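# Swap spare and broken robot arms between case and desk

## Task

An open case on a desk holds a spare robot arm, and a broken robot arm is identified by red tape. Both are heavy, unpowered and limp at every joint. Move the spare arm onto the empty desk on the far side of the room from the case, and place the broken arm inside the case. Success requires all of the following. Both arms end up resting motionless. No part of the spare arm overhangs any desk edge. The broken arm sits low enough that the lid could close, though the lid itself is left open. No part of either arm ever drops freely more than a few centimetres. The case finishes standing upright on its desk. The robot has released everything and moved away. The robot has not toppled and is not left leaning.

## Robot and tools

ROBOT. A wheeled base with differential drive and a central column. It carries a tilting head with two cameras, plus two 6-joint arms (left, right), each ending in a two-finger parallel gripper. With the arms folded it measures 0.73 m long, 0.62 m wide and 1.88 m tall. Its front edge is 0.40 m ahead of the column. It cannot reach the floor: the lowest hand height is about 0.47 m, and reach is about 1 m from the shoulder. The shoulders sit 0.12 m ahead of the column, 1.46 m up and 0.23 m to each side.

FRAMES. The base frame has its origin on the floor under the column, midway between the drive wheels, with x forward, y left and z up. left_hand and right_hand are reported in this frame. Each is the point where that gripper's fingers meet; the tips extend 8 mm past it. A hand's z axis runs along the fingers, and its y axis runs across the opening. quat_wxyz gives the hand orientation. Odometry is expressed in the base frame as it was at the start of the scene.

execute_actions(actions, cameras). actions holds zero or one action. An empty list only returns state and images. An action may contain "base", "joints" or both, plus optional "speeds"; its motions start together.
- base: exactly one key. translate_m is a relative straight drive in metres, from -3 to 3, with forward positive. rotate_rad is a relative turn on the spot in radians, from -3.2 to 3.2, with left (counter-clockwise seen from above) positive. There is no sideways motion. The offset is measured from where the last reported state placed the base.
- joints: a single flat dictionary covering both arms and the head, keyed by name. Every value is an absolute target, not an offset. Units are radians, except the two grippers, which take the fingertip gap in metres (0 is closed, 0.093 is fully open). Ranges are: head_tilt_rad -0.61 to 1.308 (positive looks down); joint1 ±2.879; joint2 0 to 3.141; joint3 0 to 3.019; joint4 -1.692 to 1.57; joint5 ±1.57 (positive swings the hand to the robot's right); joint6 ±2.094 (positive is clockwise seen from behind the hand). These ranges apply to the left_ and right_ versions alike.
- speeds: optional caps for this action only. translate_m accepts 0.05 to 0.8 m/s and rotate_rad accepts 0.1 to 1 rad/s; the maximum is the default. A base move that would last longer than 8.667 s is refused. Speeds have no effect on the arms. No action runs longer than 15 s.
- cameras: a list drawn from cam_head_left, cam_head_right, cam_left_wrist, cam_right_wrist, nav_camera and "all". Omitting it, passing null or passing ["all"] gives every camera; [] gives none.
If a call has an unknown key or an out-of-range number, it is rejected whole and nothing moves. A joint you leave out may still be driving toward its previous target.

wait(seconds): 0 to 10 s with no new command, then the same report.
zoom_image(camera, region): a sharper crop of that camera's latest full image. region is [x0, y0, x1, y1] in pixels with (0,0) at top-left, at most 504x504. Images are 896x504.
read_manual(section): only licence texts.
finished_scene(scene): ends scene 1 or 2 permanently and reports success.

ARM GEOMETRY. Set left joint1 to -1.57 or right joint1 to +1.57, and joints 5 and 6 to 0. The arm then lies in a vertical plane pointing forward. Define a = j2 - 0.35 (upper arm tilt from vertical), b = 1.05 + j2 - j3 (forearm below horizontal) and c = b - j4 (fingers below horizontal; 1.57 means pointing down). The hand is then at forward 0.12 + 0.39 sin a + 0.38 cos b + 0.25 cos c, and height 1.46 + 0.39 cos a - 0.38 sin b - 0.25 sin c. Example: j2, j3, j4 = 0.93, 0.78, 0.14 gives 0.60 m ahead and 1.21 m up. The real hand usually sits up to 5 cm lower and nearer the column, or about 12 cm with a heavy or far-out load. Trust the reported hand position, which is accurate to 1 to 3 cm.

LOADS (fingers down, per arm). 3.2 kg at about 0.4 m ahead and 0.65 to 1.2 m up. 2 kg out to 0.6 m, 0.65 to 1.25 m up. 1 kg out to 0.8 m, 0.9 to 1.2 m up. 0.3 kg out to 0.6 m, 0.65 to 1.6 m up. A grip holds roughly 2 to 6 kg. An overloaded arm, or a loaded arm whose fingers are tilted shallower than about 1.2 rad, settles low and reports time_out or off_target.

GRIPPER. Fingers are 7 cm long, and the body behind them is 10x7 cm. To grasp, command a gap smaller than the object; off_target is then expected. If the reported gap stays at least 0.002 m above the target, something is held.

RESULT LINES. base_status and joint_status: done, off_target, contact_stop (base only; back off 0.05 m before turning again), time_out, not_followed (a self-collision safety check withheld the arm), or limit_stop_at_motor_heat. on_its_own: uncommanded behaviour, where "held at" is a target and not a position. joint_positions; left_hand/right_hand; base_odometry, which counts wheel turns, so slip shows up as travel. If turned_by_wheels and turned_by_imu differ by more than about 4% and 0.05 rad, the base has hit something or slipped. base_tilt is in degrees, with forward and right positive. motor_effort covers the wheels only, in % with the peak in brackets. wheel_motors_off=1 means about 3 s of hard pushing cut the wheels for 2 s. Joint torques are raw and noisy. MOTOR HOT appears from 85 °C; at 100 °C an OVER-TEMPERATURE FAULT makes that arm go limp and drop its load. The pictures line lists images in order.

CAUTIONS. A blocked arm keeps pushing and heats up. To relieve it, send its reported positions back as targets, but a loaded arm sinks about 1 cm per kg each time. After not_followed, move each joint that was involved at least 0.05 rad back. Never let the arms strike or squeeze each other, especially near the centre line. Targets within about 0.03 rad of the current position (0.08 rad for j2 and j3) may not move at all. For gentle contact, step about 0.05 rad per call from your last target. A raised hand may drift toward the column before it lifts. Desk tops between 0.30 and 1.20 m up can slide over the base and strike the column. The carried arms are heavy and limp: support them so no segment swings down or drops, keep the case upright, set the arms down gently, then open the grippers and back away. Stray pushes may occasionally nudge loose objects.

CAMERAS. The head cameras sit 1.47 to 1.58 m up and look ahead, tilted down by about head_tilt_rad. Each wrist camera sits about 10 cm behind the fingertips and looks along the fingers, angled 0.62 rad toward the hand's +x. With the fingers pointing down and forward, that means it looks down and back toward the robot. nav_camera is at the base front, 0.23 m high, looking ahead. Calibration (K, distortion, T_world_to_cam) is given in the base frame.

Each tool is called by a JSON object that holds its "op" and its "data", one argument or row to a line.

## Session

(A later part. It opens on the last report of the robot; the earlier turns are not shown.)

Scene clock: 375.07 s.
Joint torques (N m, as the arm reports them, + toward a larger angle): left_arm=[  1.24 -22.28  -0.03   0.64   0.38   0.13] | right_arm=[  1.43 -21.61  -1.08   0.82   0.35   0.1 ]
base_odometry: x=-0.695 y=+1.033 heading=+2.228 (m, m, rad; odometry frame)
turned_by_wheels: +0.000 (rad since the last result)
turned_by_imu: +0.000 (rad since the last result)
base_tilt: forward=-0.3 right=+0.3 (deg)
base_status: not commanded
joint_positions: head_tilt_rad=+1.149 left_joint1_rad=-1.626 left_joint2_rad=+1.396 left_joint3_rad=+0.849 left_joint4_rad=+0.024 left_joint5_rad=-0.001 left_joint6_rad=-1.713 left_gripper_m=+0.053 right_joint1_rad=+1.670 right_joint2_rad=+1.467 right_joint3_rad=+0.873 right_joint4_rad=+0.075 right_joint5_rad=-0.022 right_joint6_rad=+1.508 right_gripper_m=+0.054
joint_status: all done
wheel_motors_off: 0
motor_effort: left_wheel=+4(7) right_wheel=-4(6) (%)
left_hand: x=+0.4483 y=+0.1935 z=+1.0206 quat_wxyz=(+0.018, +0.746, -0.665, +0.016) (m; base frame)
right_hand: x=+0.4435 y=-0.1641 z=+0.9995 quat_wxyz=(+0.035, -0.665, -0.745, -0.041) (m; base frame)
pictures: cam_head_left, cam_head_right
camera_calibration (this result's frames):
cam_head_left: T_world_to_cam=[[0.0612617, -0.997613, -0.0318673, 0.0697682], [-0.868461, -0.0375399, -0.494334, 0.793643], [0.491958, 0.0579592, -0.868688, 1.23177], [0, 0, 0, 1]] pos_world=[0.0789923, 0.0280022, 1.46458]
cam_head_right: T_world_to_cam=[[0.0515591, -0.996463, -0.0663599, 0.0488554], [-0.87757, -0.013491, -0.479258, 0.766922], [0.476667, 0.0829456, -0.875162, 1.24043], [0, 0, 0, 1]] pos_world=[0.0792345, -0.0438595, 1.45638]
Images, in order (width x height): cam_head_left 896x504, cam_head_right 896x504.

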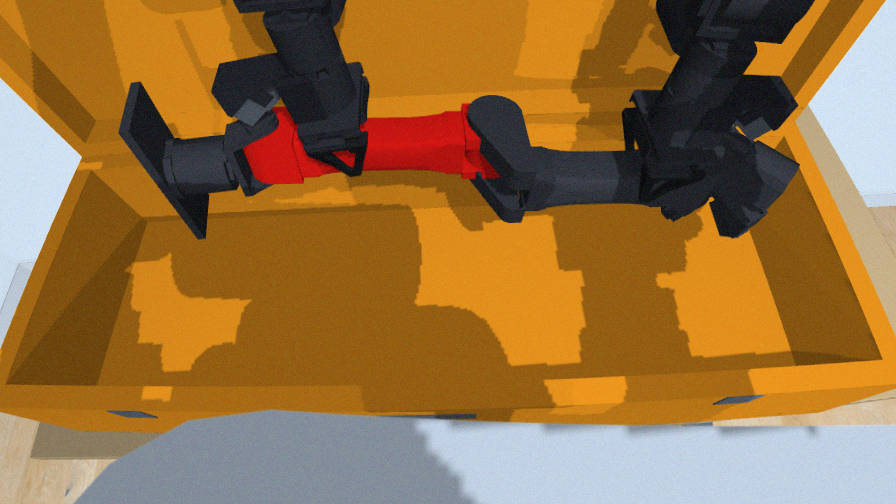

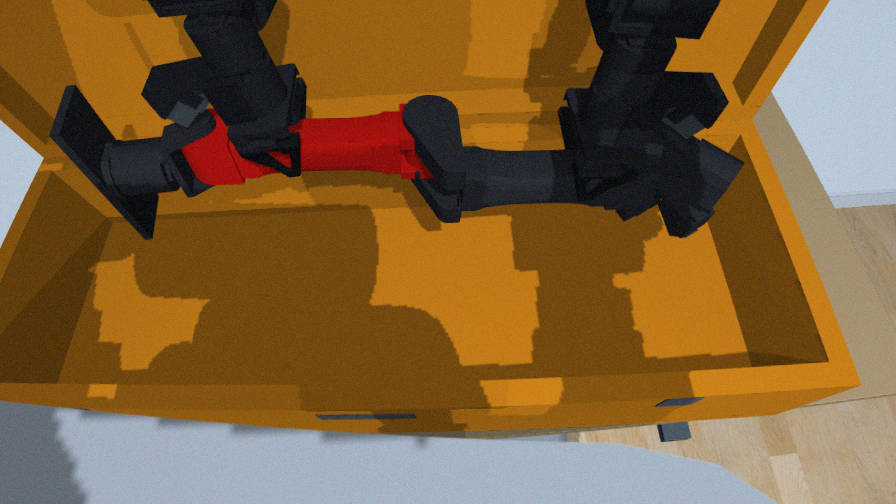

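{"op": "execute_actions", "data": {
  "actions": [
    {"base":{"translate_m":-0.04},"speeds":{"translate_m":0.1},"joints":{"left_joint2_rad":1.4,"left_joint3_rad":0.89,"left_joint4_rad":0.07,"right_joint2_rad":1.46,"right_joint3_rad":0.91,"right_joint4_rad":0.12}}
  ],
  "cameras": []
}}

{"op": "execute_actions", "data": {
  "actions": [
    {"joints":{"left_joint2_rad":1.47,"left_joint3_rad":0.92,"left_joint4_rad":0.1,"right_joint2_rad":1.53,"right_joint3_rad":0.94,"right_joint4_rad":0.15}}
  ],
  "cameras": []
}}

{"op": "execute_actions", "data": {
  "actions": [
    {"joints":{"left_joint2_rad":1.53,"left_joint3_rad":0.95,"left_joint4_rad":0.12,"right_joint2_rad":1.59,"right_joint3_rad":0.97,"right_joint4_rad":0.17}}
  ],
  "cameras": []
}}

{"op": "execute_actions", "data": {
  "actions": [
    {"joints":{"left_joint2_rad":1.59,"left_joint3_rad":0.98,"left_joint4_rad":0.14,"right_joint2_rad":1.65,"right_joint3_rad":1.0,"right_joint4_rad":0.19}}
  ],
  "cameras": ["cam_head_right"]
}}

Scene clock: 389.87 s.
Joint torques (N m, as the arm reports them, + toward a larger angle): left_arm=[  1.08 -23.29  -1.61   0.52   0.32   0.05] | right_arm=[  2.19 -21.83  -3.17   0.52   0.37   0.18]
base_odometry: x=-0.671 y=+1.001 heading=+2.228 (m, m, rad; odometry frame)
turned_by_wheels: +0.000 (rad since the last result)
turned_by_imu: -0.002 (rad since the last result)
base_tilt: forward=-0.3 right=+0.3 (deg)
base_status: done
joint_positions: head_tilt_rad=+1.150 left_joint1_rad=-1.622 left_joint2_rad=+1.501 left_joint3_rad=+0.900 left_joint4_rad=+0.067 left_joint5_rad=+0.000 left_joint6_rad=-1.708 left_gripper_m=+0.053 right_joint1_rad=+1.667 right_joint2_rad=+1.572 right_joint3_rad=+0.928 right_joint4_rad=+0.115 right_joint5_rad=-0.022 right_joint6_rad=+1.511 right_gripper_m=+0.054
joint_status: all done
wheel_motors_off: 0
motor_effort: left_wheel=-3(26) right_wheel=-5(90) (%)
left_hand: x=+0.4433 y=+0.1943 z=+0.9858 quat_wxyz=(+0.020, +0.745, -0.667, +0.011) (m; base frame)
right_hand: x=+0.4369 y=-0.1634 z=+0.9640 quat_wxyz=(+0.038, -0.667, -0.743, -0.036) (m; base frame)
pictures: none
No camera images: the call's "cameras" was empty. Leave "cameras" out to get every camera's image.

Scene clock: 390.63 s.
Joint torques (N m, as the arm reports them, + toward a larger angle): left_arm=[  0.59 -21.58  -1.67   0.51   0.37   0.08] | right_arm=[  1.83 -21.56  -3.49   0.71   0.22   0.12]
base_odometry: x=-0.671 y=+1.001 heading=+2.228 (m, m, rad; odometry frame)
turned_by_wheels: +0.000 (rad since the last result)
turned_by_imu: +0.000 (rad since the last result)
base_tilt: forward=-0.2 right=+0.3 (deg)
base_status: not commanded
joint_positions: head_tilt_rad=+1.150 left_joint1_rad=-1.621 left_joint2_rad=+1.556 left_joint3_rad=+0.930 left_joint4_rad=+0.096 left_joint5_rad=-0.001 left_joint6_rad=-1.708 left_gripper_m=+0.053 right_joint1_rad=+1.664 right_joint2_rad=+1.626 right_joint3_rad=+0.960 right_joint4_rad=+0.140 right_joint5_rad=-0.020 right_joint6_rad=+1.510 right_gripper_m=+0.054
joint_status: all done
wheel_motors_off: 0
motor_effort: left_wheel=-2(2) right_wheel=-6(8) (%)
left_hand: x=+0.4432 y=+0.1941 z=+0.9669 quat_wxyz=(+0.018, +0.745, -0.666, +0.012) (m; base frame)
right_hand: x=+0.4363 y=-0.1640 z=+0.9453 quat_wxyz=(+0.035, -0.667, -0.743, -0.036) (m; base frame)
pictures: none
No camera images: the call's "cameras" was empty. Leave "cameras" out to get every camera's image.

Scene clock: 391.37 s.
Joint torques (N m, as the arm reports them, + toward a larger angle): left_arm=[  0.28 -21.39  -2.4    0.31   0.03   0.09] | right_arm=[  1.98 -18.01  -2.76   1.03  -0.4    0.12]
base_odometry: x=-0.671 y=+1.001 heading=+2.228 (m, m, rad; odometry frame)
turned_by_wheels: +0.000 (rad since the last result)
turned_by_imu: +0.000 (rad since the last result)
base_tilt: forward=-0.2 right=+0.3 (deg)
base_status: not commanded
joint_positions: head_tilt_rad=+1.150 left_joint1_rad=-1.620 left_joint2_rad=+1.609 left_joint3_rad=+0.968 left_joint4_rad=+0.124 left_joint5_rad=+0.008 left_joint6_rad=-1.708 left_gripper_m=+0.053 right_joint1_rad=+1.663 right_joint2_rad=+1.648 right_joint3_rad=+0.981 right_joint4_rad=+0.154 right_joint5_rad=-0.005 right_joint6_rad=+1.505 right_gripper_m=+0.054
joint_status: all done
wheel_motors_off: 0
motor_effort: left_wheel=-1(2) right_wheel=-7(7) (%)
left_hand: x=+0.4468 y=+0.1924 z=+0.9482 quat_wxyz=(+0.017, +0.746, -0.666, +0.019) (m; base frame)
right_hand: x=+0.4413 y=-0.1664 z=+0.9368 quat_wxyz=(+0.025, -0.666, -0.745, -0.035) (m; base frame)
pictures: none
No camera images: the call's "cameras" was empty. Leave "cameras" out to get every camera's image.

Scene clock: 392.17 s.
Joint torques (N m, as the arm reports them, + toward a larger angle): left_arm=[  0.03 -22.28  -2.96   0.19  -0.34   0.12] | right_arm=[  2.08 -15.05  -0.57   1.54  -0.74   0.26]
base_odometry: x=-0.671 y=+1.001 heading=+2.228 (m, m, rad; odometry frame)
turned_by_wheels: +0.000 (rad since the last result)
turned_by_imu: +0.000 (rad since the last result)
base_tilt: forward=-0.2 right=+0.3 (deg)
base_status: not commanded
joint_positions: head_tilt_rad=+1.150 left_joint1_rad=-1.616 left_joint2_rad=+1.665 left_joint3_rad=+1.001 left_joint4_rad=+0.149 left_joint5_rad=+0.016 left_joint6_rad=-1.707 left_gripper_m=+0.053 right_joint1_rad=+1.664 right_joint2_rad=+1.666 right_joint3_rad=+0.987 right_joint4_rad=+0.165 right_joint5_rad=+0.002 right_joint6_rad=+1.503 right_gripper_m=+0.054
joint_status: all done
wheel_motors_off: 0
motor_effort: left_wheel=-2(1) right_wheel=-8(9) (%)
left_hand: x=+0.4445 y=+0.1928 z=+0.9288 quat_wxyz=(+0.018, +0.746, -0.666, +0.021) (m; base frame)
right_hand: x=+0.4385 y=-0.1665 z=+0.9308 quat_wxyz=(+0.023, -0.665, -0.746, -0.032) (m; base frame)
pictures: cam_head_right
camera_calibration (this result's frames):
cam_head_right: T_world_to_cam=[[0.0515397, -0.996463, -0.066375, 0.0488796], [-0.877711, -0.013491, -0.479001, 0.766534], [0.476411, 0.0829456, -0.875301, 1.24066], [0, 0, 0, 1]] pos_world=[0.0792101, -0.0438595, 1.45637]
Images, in order (width x height): cam_head_right 896x504.

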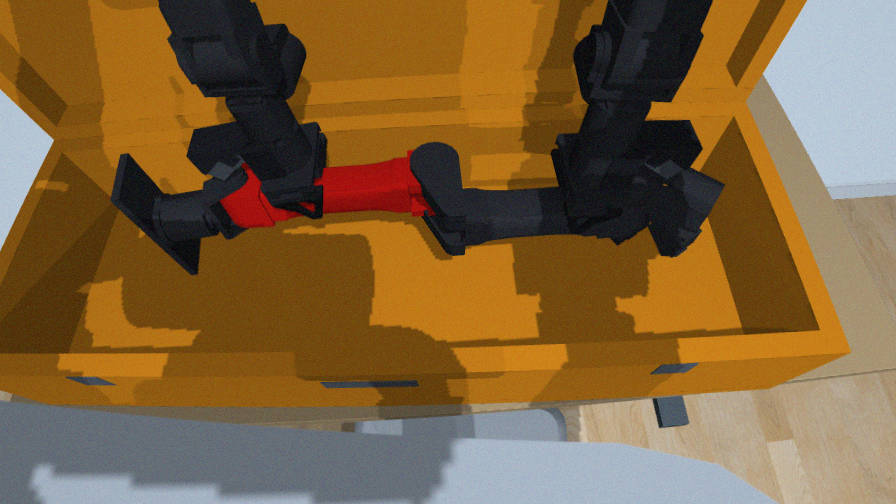

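{"op": "execute_actions", "data": {
  "actions": [
    {"base":{"rotate_rad":0.12},"speeds":{"rotate_rad":0.1},"joints":{"left_joint1_rad":-1.585,"right_joint1_rad":1.7}}
  ],
  "cameras": []
}}

{"op": "execute_actions", "data": {
  "actions": [
    {"joints":{"left_joint1_rad":-1.55,"right_joint1_rad":1.735,"left_joint2_rad":1.63,"left_joint3_rad":1.01,"right_joint2_rad":1.68,"right_joint3_rad":1.02}}
  ],
  "cameras": ["cam_head_right"]
}}

Scene clock: 400.47 s.
Joint torques (N m, as the arm reports them, + toward a larger angle): left_arm=[  0.97 -21.81  -2.99   0.    -0.68  -0.05] | right_arm=[  2.1  -15.83  -1.87   1.33  -0.79   0.11]
base_odometry: x=-0.671 y=+1.001 heading=+2.346 (m, m, rad; odometry frame)
turned_by_wheels: +0.118 (rad since the last result)
turned_by_imu: +0.116 (rad since the last result)
base_tilt: forward=-0.3 right=+0.3 (deg)
base_status: done
joint_positions: head_tilt_rad=+1.150 left_joint1_rad=-1.588 left_joint2_rad=+1.665 left_joint3_rad=+1.001 left_joint4_rad=+0.150 left_joint5_rad=+0.024 left_joint6_rad=-1.694 left_gripper_m=+0.053 right_joint1_rad=+1.689 right_joint2_rad=+1.682 right_joint3_rad=+1.001 right_joint4_rad=+0.168 right_joint5_rad=+0.002 right_joint6_rad=+1.512 right_gripper_m=+0.054
joint_status: all done
wheel_motors_off: 0
motor_effort: left_wheel=-1(33) right_wheel=+2(43) (%)
left_hand: x=+0.4454 y=+0.2095 z=+0.9282 quat_wxyz=(+0.011, +0.746, -0.665, +0.017) (m; base frame)
right_hand: x=+0.4386 y=-0.1502 z=+0.9265 quat_wxyz=(+0.030, -0.664, -0.746, -0.040) (m; base frame)
pictures: none
No camera images: the call's "cameras" was empty. Leave "cameras" out to get every camera's image.

Scene clock: 401.27 s.
Joint torques (N m, as the arm reports them, + toward a larger angle): left_arm=[  1.45 -21.84  -3.04  -0.06  -0.57  -0.15] | right_arm=[  2.55 -16.17  -2.84   1.21  -0.7    0.03]
base_odometry: x=-0.671 y=+1.001 heading=+2.346 (m, m, rad; odometry frame)
turned_by_wheels: +0.000 (rad since the last result)
turned_by_imu: +0.000 (rad since the last result)
base_tilt: forward=-0.3 right=+0.3 (deg)
base_status: not commanded
joint_positions: head_tilt_rad=+1.150 left_joint1_rad=-1.546 left_joint2_rad=+1.705 left_joint3_rad=+1.030 left_joint4_rad=+0.151 left_joint5_rad=+0.020 left_joint6_rad=-1.684 left_gripper_m=+0.053 right_joint1_rad=+1.728 right_joint2_rad=+1.719 right_joint3_rad=+1.032 right_joint4_rad=+0.173 right_joint5_rad=+0.000 right_joint6_rad=+1.519 right_gripper_m=+0.054
joint_status: all done
wheel_motors_off: 0
motor_effort: left_wheel=-3(3) right_wheel=+7(8) (%)
left_hand: x=+0.4418 y=+0.2371 z=+0.9136 quat_wxyz=(+0.000, +0.750, -0.661, -0.001) (m; base frame)
right_hand: x=+0.4373 y=-0.1229 z=+0.9161 quat_wxyz=(+0.044, -0.658, -0.750, -0.053) (m; base frame)
pictures: cam_head_right
camera_calibration (this result's frames):
cam_head_right: T_world_to_cam=[[0.0515397, -0.996463, -0.066375, 0.0488796], [-0.877711, -0.013491, -0.479001, 0.766534], [0.476411, 0.0829456, -0.875301, 1.24066], [0, 0, 0, 1]] pos_world=[0.0792101, -0.0438595, 1.45637]
Images, in order (width x height): cam_head_right 896x504.

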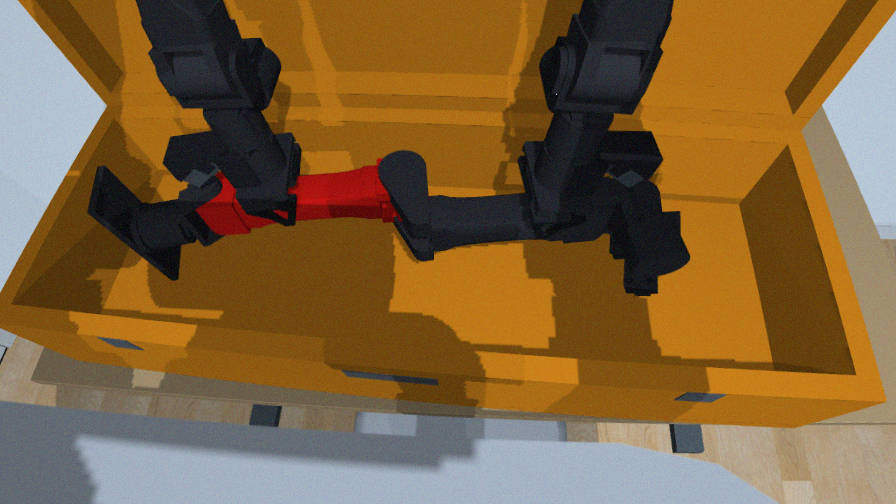

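Yielding; continue down with a slight forward move.

{"op": "execute_actions", "data": {
  "actions": [
    {"base":{"translate_m":0.02},"speeds":{"translate_m":0.05},"joints":{"left_joint2_rad":1.67,"left_joint3_rad":1.04,"left_joint4_rad":0.17,"right_joint2_rad":1.73,"right_joint3_rad":1.06,"right_joint4_rad":0.21}}
  ],
  "cameras": []
}}

{"op": "execute_actions", "data": {
  "actions": [
    {"joints":{"left_joint2_rad":1.72,"left_joint3_rad":1.08,"right_joint2_rad":1.78,"right_joint3_rad":1.1}}
  ],
  "cameras": []
}}

{"op": "execute_actions", "data": {
  "actions": [
    {"joints":{"left_joint2_rad":1.77,"left_joint3_rad":1.12,"left_joint4_rad":0.19,"right_joint2_rad":1.83,"right_joint3_rad":1.14,"right_joint4_rad":0.23}}
  ],
  "cameras": ["cam_head_right"]
}}

Scene clock: 411.53 s.
Joint torques (N m, as the arm reports them, + toward a larger angle): left_arm=[  0.54 -22.03  -3.49   0.13   0.11  -0.17] | right_arm=[  2.75 -18.25  -4.03   0.75  -0.23   0.03]
base_odometry: x=-0.685 y=+1.015 heading=+2.346 (m, m, rad; odometry frame)
turned_by_wheels: +0.000 (rad since the last result)
turned_by_imu: -0.002 (rad since the last result)
base_tilt: forward=-0.2 right=+0.3 (deg)
base_status: done
joint_positions: head_tilt_rad=+1.150 left_joint1_rad=-1.541 left_joint2_rad=+1.757 left_joint3_rad=+1.065 left_joint4_rad=+0.181 left_joint5_rad=+0.004 left_joint6_rad=-1.682 left_gripper_m=+0.053 right_joint1_rad=+1.729 right_joint2_rad=+1.785 right_joint3_rad=+1.083 right_joint4_rad=+0.201 right_joint5_rad=-0.011 right_joint6_rad=+1.517 right_gripper_m=+0.054
joint_status: all done
wheel_motors_off: 0
motor_effort: left_wheel=+0(54) right_wheel=+3(52) (%)
left_hand: x=+0.4424 y=+0.2435 z=+0.8953 quat_wxyz=(-0.012, +0.750, -0.661, -0.003) (m; base frame)
right_hand: x=+0.4384 y=-0.1170 z=+0.8927 quat_wxyz=(+0.043, -0.657, -0.750, -0.061) (m; base frame)
pictures: none
No camera images: the call's "cameras" was empty. Leave "cameras" out to get every camera's image.

Scene clock: 412.30 s.
Joint torques (N m, as the arm reports them, + toward a larger angle): left_arm=[  0.46 -23.18  -3.53  -0.11   0.28  -0.15] | right_arm=[  3.35 -18.    -4.73   0.66  -0.16   0.06]
base_odometry: x=-0.685 y=+1.015 heading=+2.346 (m, m, rad; odometry frame)
turned_by_wheels: +0.000 (rad since the last result)
turned_by_imu: +0.000 (rad since the last result)
base_tilt: forward=-0.2 right=+0.3 (deg)
base_status: not commanded
joint_positions: head_tilt_rad=+1.150 left_joint1_rad=-1.541 left_joint2_rad=+1.807 left_joint3_rad=+1.103 left_joint4_rad=+0.180 left_joint5_rad=+0.000 left_joint6_rad=-1.682 left_gripper_m=+0.053 right_joint1_rad=+1.727 right_joint2_rad=+1.843 right_joint3_rad=+1.129 right_joint4_rad=+0.205 right_joint5_rad=-0.012 right_joint6_rad=+1.518 right_gripper_m=+0.054
joint_status: all done
wheel_motors_off: 0
motor_effort: left_wheel=+1(1) right_wheel=+4(5) (%)
left_hand: x=+0.4377 y=+0.2446 z=+0.8770 quat_wxyz=(-0.010, +0.750, -0.661, -0.009) (m; base frame)
right_hand: x=+0.4341 y=-0.1160 z=+0.8711 quat_wxyz=(+0.046, -0.658, -0.750, -0.058) (m; base frame)
pictures: none
No camera images: the call's "cameras" was empty. Leave "cameras" out to get every camera's image.

Scene clock: 413.03 s.
Joint torques (N m, as the arm reports them, + toward a larger angle): left_arm=[  0.99 -23.12  -3.64   0.15   0.37  -0.14] | right_arm=[  3.15 -18.42  -4.64   0.8   -0.12   0.07]
base_odometry: x=-0.685 y=+1.015 heading=+2.346 (m, m, rad; odometry frame)
turned_by_wheels: +0.000 (rad since the last result)
turned_by_imu: +0.000 (rad since the last result)
base_tilt: forward=-0.3 right=+0.3 (deg)
base_status: not commanded
joint_positions: head_tilt_rad=+1.150 left_joint1_rad=-1.541 left_joint2_rad=+1.855 left_joint3_rad=+1.144 left_joint4_rad=+0.198 left_joint5_rad=-0.001 left_joint6_rad=-1.682 left_gripper_m=+0.053 right_joint1_rad=+1.724 right_joint2_rad=+1.889 right_joint3_rad=+1.168 right_joint4_rad=+0.222 right_joint5_rad=-0.012 right_joint6_rad=+1.516 right_gripper_m=+0.054
joint_status: all done
wheel_motors_off: 0
motor_effort: left_wheel=+1(3) right_wheel=+3(4) (%)
left_hand: x=+0.4389 y=+0.2453 z=+0.8591 quat_wxyz=(-0.013, +0.750, -0.661, -0.005) (m; base frame)
right_hand: x=+0.4351 y=-0.1154 z=+0.8540 quat_wxyz=(+0.042, -0.658, -0.749, -0.061) (m; base frame)
pictures: cam_head_right
camera_calibration (this result's frames):
cam_head_right: T_world_to_cam=[[0.0515397, -0.996463, -0.066375, 0.0488796], [-0.877711, -0.013491, -0.479001, 0.766533], [0.476411, 0.0829456, -0.875301, 1.24066], [0, 0, 0, 1]] pos_world=[0.0792101, -0.0438595, 1.45637]
Images, in order (width x height): cam_head_right 896x504.

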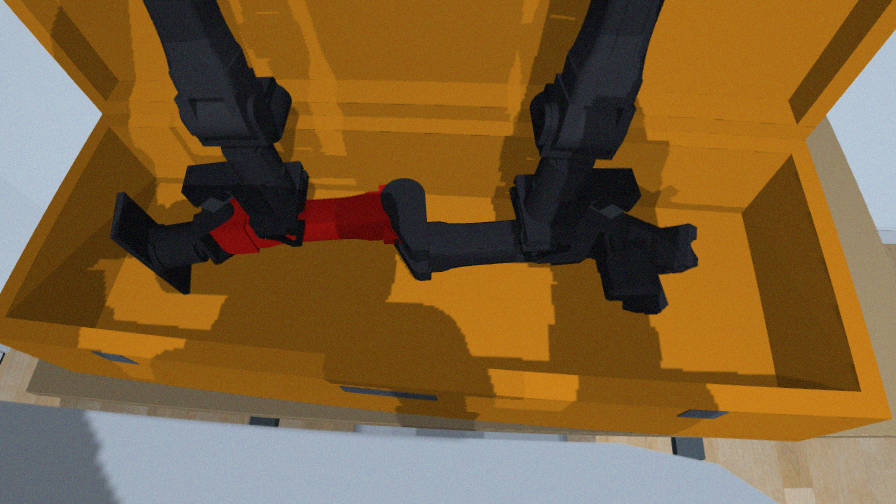

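{"op": "execute_actions", "data": {
  "actions": [
    {"joints":{"left_joint2_rad":1.82,"left_joint3_rad":1.17,"right_joint2_rad":1.89,"right_joint3_rad":1.2,"right_joint1_rad":1.72}}
  ],
  "cameras": []
}}

{"op": "execute_actions", "data": {
  "actions": [
    {"joints":{"left_joint2_rad":1.87,"left_joint3_rad":1.22,"right_joint2_rad":1.95,"right_joint3_rad":1.26}}
  ],
  "cameras": []
}}

{"op": "execute_actions", "data": {
  "actions": [
    {"joints":{"left_joint2_rad":1.92,"left_joint3_rad":1.27,"right_joint2_rad":2.0,"right_joint3_rad":1.31}}
  ],
  "cameras": []
}}

{"op": "execute_actions", "data": {
  "actions": [
    {"joints":{"left_joint2_rad":1.98,"left_joint3_rad":1.29,"right_joint2_rad":2.06,"right_joint3_rad":1.34}}
  ],
  "cameras": ["cam_head_right"]
}}

Scene clock: 423.97 s.
Joint torques (N m, as the arm reports them, + toward a larger angle): left_arm=[  0.95 -22.67  -3.95  -0.1    0.07  -0.09] | right_arm=[  2.05 -16.59  -3.77   0.8   -0.17   0.16]
base_odometry: x=-0.685 y=+1.015 heading=+2.346 (m, m, rad; odometry frame)
turned_by_wheels: +0.000 (rad since the last result)
turned_by_imu: -0.001 (rad since the last result)
base_tilt: forward=-0.2 right=+0.3 (deg)
base_status: not commanded
joint_positions: head_tilt_rad=+1.150 left_joint1_rad=-1.540 left_joint2_rad=+1.903 left_joint3_rad=+1.201 left_joint4_rad=+0.205 left_joint5_rad=+0.006 left_joint6_rad=-1.686 left_gripper_m=+0.053 right_joint1_rad=+1.720 right_joint2_rad=+1.928 right_joint3_rad=+1.220 right_joint4_rad=+0.222 right_joint5_rad=-0.011 right_joint6_rad=+1.508 right_gripper_m=+0.054
joint_status: all done
wheel_motors_off: 0
motor_effort: left_wheel=+0(1) right_wheel=+3(4) (%)
left_hand: x=+0.4468 y=+0.2458 z=+0.8401 quat_wxyz=(-0.017, +0.752, -0.660, +0.003) (m; base frame)
right_hand: x=+0.4441 y=-0.1156 z=+0.8381 quat_wxyz=(+0.035, -0.656, -0.751, -0.065) (m; base frame)
pictures: none
No camera images: the call's "cameras" was empty. Leave "cameras" out to get every camera's image.

Scene clock: 424.77 s.
Joint torques (N m, as the arm reports them, + toward a larger angle): left_arm=[  1.07 -22.83  -3.8   -0.08   0.31  -0.13] | right_arm=[  2.27 -17.53  -3.87   0.83   0.06   0.13]
base_odometry: x=-0.685 y=+1.015 heading=+2.346 (m, m, rad; odometry frame)
turned_by_wheels: +0.000 (rad since the last result)
turned_by_imu: +0.000 (rad since the last result)
base_tilt: forward=-0.2 right=+0.3 (deg)
base_status: not commanded
joint_positions: head_tilt_rad=+1.150 left_joint1_rad=-1.538 left_joint2_rad=+1.956 left_joint3_rad=+1.246 left_joint4_rad=+0.203 left_joint5_rad=+0.000 left_joint6_rad=-1.684 left_gripper_m=+0.053 right_joint1_rad=+1.718 right_joint2_rad=+1.993 right_joint3_rad=+1.280 right_joint4_rad=+0.222 right_joint5_rad=-0.017 right_joint6_rad=+1.510 right_gripper_m=+0.054
joint_status: all done
wheel_motors_off: 0
motor_effort: left_wheel=+2(2) right_wheel=+5(3) (%)
left_hand: x=+0.4416 y=+0.2484 z=+0.8204 quat_wxyz=(-0.016, +0.751, -0.660, -0.003) (m; base frame)
right_hand: x=+0.4394 y=-0.1132 z=+0.8132 quat_wxyz=(+0.038, -0.657, -0.751, -0.064) (m; base frame)
pictures: none
No camera images: the call's "cameras" was empty. Leave "cameras" out to get every camera's image.

Scene clock: 425.43 s.
Joint torques (N m, as the arm reports them, + toward a larger angle): left_arm=[  1.53 -20.48  -1.7    0.17   0.63  -0.25] | right_arm=[  2.79 -17.43  -4.35   0.77   0.39  -0.01]
base_odometry: x=-0.685 y=+1.015 heading=+2.346 (m, m, rad; odometry frame)
turned_by_wheels: +0.000 (rad since the last result)
turned_by_imu: +0.000 (rad since the last result)
base_tilt: forward=-0.3 right=+0.3 (deg)
base_status: not commanded
joint_positions: head_tilt_rad=+1.150 left_joint1_rad=-1.539 left_joint2_rad=+1.979 left_joint3_rad=+1.272 left_joint4_rad=+0.198 left_joint5_rad=-0.007 left_joint6_rad=-1.671 left_gripper_m=+0.053 right_joint1_rad=+1.715 right_joint2_rad=+2.051 right_joint3_rad=+1.334 right_joint4_rad=+0.222 right_joint5_rad=-0.024 right_joint6_rad=+1.525 right_gripper_m=+0.054
joint_status: all done
wheel_motors_off: 0
motor_effort: left_wheel=+2(2) right_wheel=+3(3) (%)
left_hand: x=+0.4416 y=+0.2493 z=+0.8113 quat_wxyz=(-0.018, +0.747, -0.665, -0.006) (m; base frame)
right_hand: x=+0.4345 y=-0.1117 z=+0.7915 quat_wxyz=(+0.042, -0.663, -0.745, -0.064) (m; base frame)
pictures: none
No camera images: the call's "cameras" was empty. Leave "cameras" out to get every camera's image.

Scene clock: 426.00 s.
Joint torques (N m, as the arm reports them, + toward a larger angle): left_arm=[  0.79 -15.64  -0.99   0.32   0.61  -0.28] | right_arm=[  2.69 -14.32  -2.65   0.79   0.46  -0.02]
base_odometry: x=-0.685 y=+1.015 heading=+2.346 (m, m, rad; odometry frame)
turned_by_wheels: +0.000 (rad since the last result)
turned_by_imu: +0.000 (rad since the last result)
base_tilt: forward=-0.3 right=+0.3 (deg)
base_status: not commanded
joint_positions: head_tilt_rad=+1.150 left_joint1_rad=-1.539 left_joint2_rad=+1.986 left_joint3_rad=+1.284 left_joint4_rad=+0.191 left_joint5_rad=-0.008 left_joint6_rad=-1.668 left_gripper_m=+0.053 right_joint1_rad=+1.714 right_joint2_rad=+2.065 right_joint3_rad=+1.347 right_joint4_rad=+0.222 right_joint5_rad=-0.025 right_joint6_rad=+1.529 right_gripper_m=+0.054
joint_status: all done
wheel_motors_off: 0
motor_effort: left_wheel=+0(2) right_wheel=+5(5) (%)
left_hand: x=+0.4425 y=+0.2492 z=+0.8082 quat_wxyz=(-0.017, +0.746, -0.666, -0.007) (m; base frame)
right_hand: x=+0.4330 y=-0.1117 z=+0.7862 quat_wxyz=(+0.042, -0.664, -0.744, -0.063) (m; base frame)
pictures: cam_head_right
camera_calibration (this result's frames):
cam_head_right: T_world_to_cam=[[0.0515397, -0.996463, -0.066375, 0.0488796], [-0.877711, -0.013491, -0.479001, 0.766533], [0.476411, 0.0829456, -0.875301, 1.24066], [0, 0, 0, 1]] pos_world=[0.0792101, -0.0438595, 1.45637]
Images, in order (width x height): cam_head_right 896x504.

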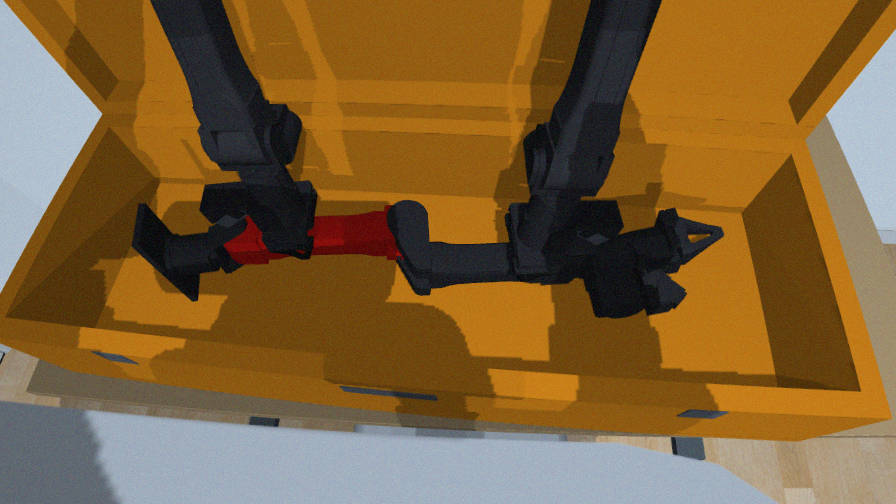

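{"op": "execute_actions", "data": {
  "actions": [
    {"joints":{"left_gripper_m":0.093,"right_gripper_m":0.093}}
  ],
  "cameras": []
}}

{"op": "execute_actions", "data": {
  "actions": [
    {"joints":{"left_joint2_rad":1.9,"left_joint3_rad":1.23,"right_joint2_rad":1.98,"right_joint3_rad":1.29}}
  ],
  "cameras": []
}}

{"op": "execute_actions", "data": {
  "actions": [
    {"joints":{"left_joint2_rad":1.84,"left_joint3_rad":1.17,"right_joint2_rad":1.92,"right_joint3_rad":1.23}}
  ],
  "cameras": []
}}

{"op": "execute_actions", "data": {
  "actions": [
    {"joints":{"left_joint2_rad":1.78,"left_joint3_rad":1.11,"right_joint2_rad":1.86,"right_joint3_rad":1.17}}
  ],
  "cameras": []
}}

{"op": "execute_actions", "data": {
  "actions": [
    {"joints":{"left_joint2_rad":1.6,"left_joint3_rad":0.97,"right_joint2_rad":1.65,"right_joint3_rad":1.0}}
  ],
  "cameras": []
}}

{"op": "execute_actions", "data": {
  "actions": [
    {"joints":{"left_joint2_rad":1.25,"left_joint3_rad":0.78,"left_joint4_rad":0,"right_joint2_rad":1.25,"right_joint3_rad":0.78,"right_joint4_rad":0}}
  ],
  "cameras": []
}}

{"op": "execute_actions", "data": {
  "actions": [
    {"base":{"translate_m":-0.6},"joints":{"head_tilt_rad":0.7}}
  ],
  "cameras": ["cam_head_left"]
}}

{"op": "finished_scene", "data": {
  "scene": 2
}}

Scene clock: 442.17 s.
Joint torques (N m, as the arm reports them, + toward a larger angle): left_arm=[  0.52 -15.43  -1.06   0.41   0.11  -0.13] | right_arm=[  3.35 -14.3   -2.67   0.84   0.24   0.07]
base_odometry: x=-0.685 y=+1.015 heading=+2.346 (m, m, rad; odometry frame)
turned_by_wheels: +0.000 (rad since the last result)
turned_by_imu: -0.001 (rad since the last result)
base_tilt: forward=-0.3 right=+0.3 (deg)
base_status: not commanded
joint_positions: head_tilt_rad=+1.150 left_joint1_rad=-1.540 left_joint2_rad=+1.986 left_joint3_rad=+1.286 left_joint4_rad=+0.191 left_joint5_rad=+0.004 left_joint6_rad=-1.681 left_gripper_m=+0.093 right_joint1_rad=+1.715 right_joint2_rad=+2.065 right_joint3_rad=+1.346 right_joint4_rad=+0.222 right_joint5_rad=-0.021 right_joint6_rad=+1.523 right_gripper_m=+0.093
joint_status: all done
wheel_motors_off: 0
motor_effort: left_wheel=+0(1) right_wheel=+5(6) (%)
left_hand: x=+0.4437 y=+0.2469 z=+0.8080 quat_wxyz=(-0.013, +0.750, -0.661, -0.002) (m; base frame)
right_hand: x=+0.4328 y=-0.1122 z=+0.7861 quat_wxyz=(+0.041, -0.662, -0.746, -0.062) (m; base frame)
pictures: none
No camera images: the call's "cameras" was empty. Leave "cameras" out to get every camera's image.

Scene clock: 442.97 s.
Joint torques (N m, as the arm reports them, + toward a larger angle): left_arm=[  1.36 -16.79  -1.17   0.35   0.14  -0.14] | right_arm=[  2.56 -15.73  -1.86   0.74   0.25   0.03]
base_odometry: x=-0.685 y=+1.015 heading=+2.346 (m, m, rad; odometry frame)
turned_by_wheels: +0.000 (rad since the last result)
turned_by_imu: +0.000 (rad since the last result)
base_tilt: forward=-0.3 right=+0.3 (deg)
base_status: not commanded
joint_positions: head_tilt_rad=+1.150 left_joint1_rad=-1.540 left_joint2_rad=+1.907 left_joint3_rad=+1.229 left_joint4_rad=+0.191 left_joint5_rad=+0.004 left_joint6_rad=-1.682 left_gripper_m=+0.093 right_joint1_rad=+1.715 right_joint2_rad=+1.989 right_joint3_rad=+1.292 right_joint4_rad=+0.222 right_joint5_rad=-0.021 right_joint6_rad=+1.522 right_gripper_m=+0.093
joint_status: all done
wheel_motors_off: 0
motor_effort: left_wheel=+0(1) right_wheel=+5(5) (%)
left_hand: x=+0.4584 y=+0.2463 z=+0.8371 quat_wxyz=(-0.021, +0.750, -0.661, +0.006) (m; base frame)
right_hand: x=+0.4501 y=-0.1145 z=+0.8139 quat_wxyz=(+0.033, -0.662, -0.745, -0.070) (m; base frame)
pictures: none
No camera images: the call's "cameras" was empty. Leave "cameras" out to get every camera's image.

Scene clock: 443.67 s.
Joint torques (N m, as the arm reports them, + toward a larger angle): left_arm=[  1.24 -16.66  -1.24   0.36   0.1   -0.14] | right_arm=[  3.18 -15.41  -1.86   0.82   0.24   0.04]
base_odometry: x=-0.685 y=+1.015 heading=+2.346 (m, m, rad; odometry frame)
turned_by_wheels: +0.000 (rad since the last result)
turned_by_imu: +0.000 (rad since the last result)
base_tilt: forward=-0.2 right=+0.3 (deg)
base_status: not commanded
joint_positions: head_tilt_rad=+1.150 left_joint1_rad=-1.540 left_joint2_rad=+1.854 left_joint3_rad=+1.170 left_joint4_rad=+0.191 left_joint5_rad=+0.004 left_joint6_rad=-1.682 left_gripper_m=+0.093 right_joint1_rad=+1.715 right_joint2_rad=+1.935 right_joint3_rad=+1.230 right_joint4_rad=+0.222 right_joint5_rad=-0.021 right_joint6_rad=+1.522 right_gripper_m=+0.093
joint_status: all done
wheel_motors_off: 0
motor_effort: left_wheel=-1(1) right_wheel=+5(5) (%)
left_hand: x=+0.4541 y=+0.2457 z=+0.8579 quat_wxyz=(-0.019, +0.750, -0.661, +0.004) (m; base frame)
right_hand: x=+0.4459 y=-0.1174 z=+0.8349 quat_wxyz=(+0.036, -0.662, -0.746, -0.067) (m; base frame)
pictures: none
No camera images: the call's "cameras" was empty. Leave "cameras" out to get every camera's image.

Scene clock: 444.37 s.
Joint torques (N m, as the arm reports them, + toward a larger angle): left_arm=[  0.55 -17.11  -1.24   0.52   0.12  -0.12] | right_arm=[  2.49 -14.76  -1.78   0.78   0.25   0.04]
base_odometry: x=-0.685 y=+1.015 heading=+2.346 (m, m, rad; odometry frame)
turned_by_wheels: +0.000 (rad since the last result)
turned_by_imu: +0.000 (rad since the last result)
base_tilt: forward=-0.3 right=+0.3 (deg)
base_status: not commanded
joint_positions: head_tilt_rad=+1.150 left_joint1_rad=-1.540 left_joint2_rad=+1.791 left_joint3_rad=+1.110 left_joint4_rad=+0.191 left_joint5_rad=+0.004 left_joint6_rad=-1.682 left_gripper_m=+0.093 right_joint1_rad=+1.715 right_joint2_rad=+1.872 right_joint3_rad=+1.171 right_joint4_rad=+0.222 right_joint5_rad=-0.021 right_joint6_rad=+1.522 right_gripper_m=+0.093
joint_status: all done
wheel_motors_off: 0
motor_effort: left_wheel=+1(1) right_wheel=+6(5) (%)
left_hand: x=+0.4539 y=+0.2451 z=+0.8818 quat_wxyz=(-0.020, +0.750, -0.661, +0.005) (m; base frame)
right_hand: x=+0.4483 y=-0.1202 z=+0.8587 quat_wxyz=(+0.034, -0.662, -0.746, -0.069) (m; base frame)
pictures: none
No camera images: the call's "cameras" was empty. Leave "cameras" out to get every camera's image.

Scene clock: 445.37 s.
Joint torques (N m, as the arm reports them, + toward a larger angle): left_arm=[  1.11 -15.42  -0.75   0.57   0.1   -0.15] | right_arm=[  2.46 -13.56  -1.64   0.89   0.25   0.04]
base_odometry: x=-0.685 y=+1.015 heading=+2.346 (m, m, rad; odometry frame)
turned_by_wheels: +0.000 (rad since the last result)
turned_by_imu: +0.000 (rad since the last result)
base_tilt: forward=-0.2 right=+0.3 (deg)
base_status: not commanded
joint_positions: head_tilt_rad=+1.150 left_joint1_rad=-1.540 left_joint2_rad=+1.594 left_joint3_rad=+0.972 left_joint4_rad=+0.191 left_joint5_rad=+0.004 left_joint6_rad=-1.682 left_gripper_m=+0.093 right_joint1_rad=+1.715 right_joint2_rad=+1.642 right_joint3_rad=+1.005 right_joint4_rad=+0.222 right_joint5_rad=-0.021 right_joint6_rad=+1.522 right_gripper_m=+0.093
joint_status: all done
wheel_motors_off: 0
motor_effort: left_wheel=+1(2) right_wheel=+5(5) (%)
left_hand: x=+0.4740 y=+0.2435 z=+0.9535 quat_wxyz=(-0.040, +0.749, -0.661, +0.027) (m; base frame)
right_hand: x=+0.4738 y=-0.1289 z=+0.9429 quat_wxyz=(+0.012, -0.662, -0.744, -0.091) (m; base frame)
pictures: none
No camera images: the call's "cameras" was empty. Leave "cameras" out to get every camera's image.

Scene clock: 446.57 s.
Joint torques (N m, as the arm reports them, + toward a larger angle): left_arm=[  0.46 -12.17   0.42   0.45   0.14  -0.14] | right_arm=[  2.03 -11.45   0.4    0.27   0.24   0.  ]
base_odometry: x=-0.685 y=+1.015 heading=+2.346 (m, m, rad; odometry frame)
turned_by_wheels: +0.000 (rad since the last result)
turned_by_imu: +0.000 (rad since the last result)
base_tilt: forward=-0.3 right=+0.3 (deg)
base_status: not commanded
joint_positions: head_tilt_rad=+1.150 left_joint1_rad=-1.540 left_joint2_rad=+1.235 left_joint3_rad=+0.784 left_joint4_rad=-0.001 left_joint5_rad=+0.004 left_joint6_rad=-1.683 left_gripper_m=+0.093 right_joint1_rad=+1.715 right_joint2_rad=+1.234 right_joint3_rad=+0.782 right_joint4_rad=+0.007 right_joint5_rad=-0.021 right_joint6_rad=+1.521 right_gripper_m=+0.093
joint_status: all done
wheel_motors_off: 0
motor_effort: left_wheel=+0(2) right_wheel=+6(7) (%)
left_hand: x=+0.4680 y=+0.2402 z=+1.0727 quat_wxyz=(-0.033, +0.750, -0.660, +0.019) (m; base frame)
right_hand: x=+0.4657 y=-0.1465 z=+1.0779 quat_wxyz=(+0.023, -0.662, -0.745, -0.080) (m; base frame)
pictures: none
No camera images: the call's "cameras" was empty. Leave "cameras" out to get every camera's image.

Scene clock: 449.07 s.
Joint torques (N m, as the arm reports them, + toward a larger angle): left_arm=[  0.87 -12.49   0.77   0.55   0.15  -0.18] | right_arm=[  1.76 -12.16   0.87   0.16   0.24   0.05]
base_odometry: x=-0.265 y=+0.586 heading=+2.345 (m, m, rad; odometry frame)
turned_by_wheels: -0.001 (rad since the last result)
turned_by_imu: +0.000 (rad since the last result)
base_tilt: forward=-0.3 right=+0.3 (deg)
base_status: done
joint_positions: head_tilt_rad=+0.716 left_joint1_rad=-1.540 left_joint2_rad=+1.238 left_joint3_rad=+0.778 left_joint4_rad=-0.001 left_joint5_rad=+0.004 left_joint6_rad=-1.683 left_gripper_m=+0.093 right_joint1_rad=+1.715 right_joint2_rad=+1.237 right_joint3_rad=+0.776 right_joint4_rad=+0.007 right_joint5_rad=-0.021 right_joint6_rad=+1.521 right_gripper_m=+0.093
joint_status: all done
wheel_motors_off: 0
motor_effort: left_wheel=-1(59) right_wheel=+1(61) (%)
left_hand: x=+0.4632 y=+0.2399 z=+1.0715 quat_wxyz=(-0.030, +0.750, -0.661, +0.016) (m; base frame)
right_hand: x=+0.4611 y=-0.1467 z=+1.0767 quat_wxyz=(+0.026, -0.662, -0.745, -0.077) (m; base frame)
pictures: cam_head_left
camera_calibration (this result's frames):
cam_head_left: T_world_to_cam=[[0.0689802, -0.997613, -0.00320198, 0.0252377], [-0.580665, -0.0375399, -0.813276, 1.27042], [0.811215, 0.0579592, -0.581869, 0.774111], [0, 0, 0, 1]] pos_world=[0.10798, 0.0280022, 1.48372]
Images, in order (width x height): cam_head_left 896x504.

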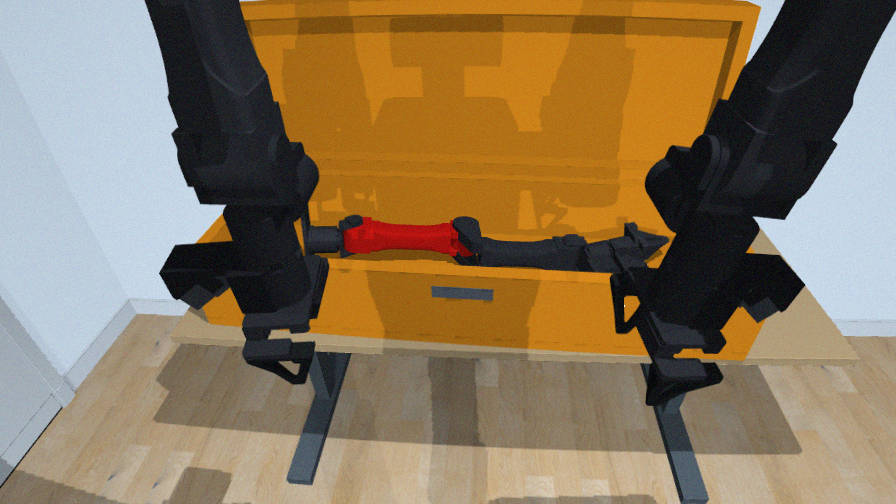

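The scene is finished: the task was done.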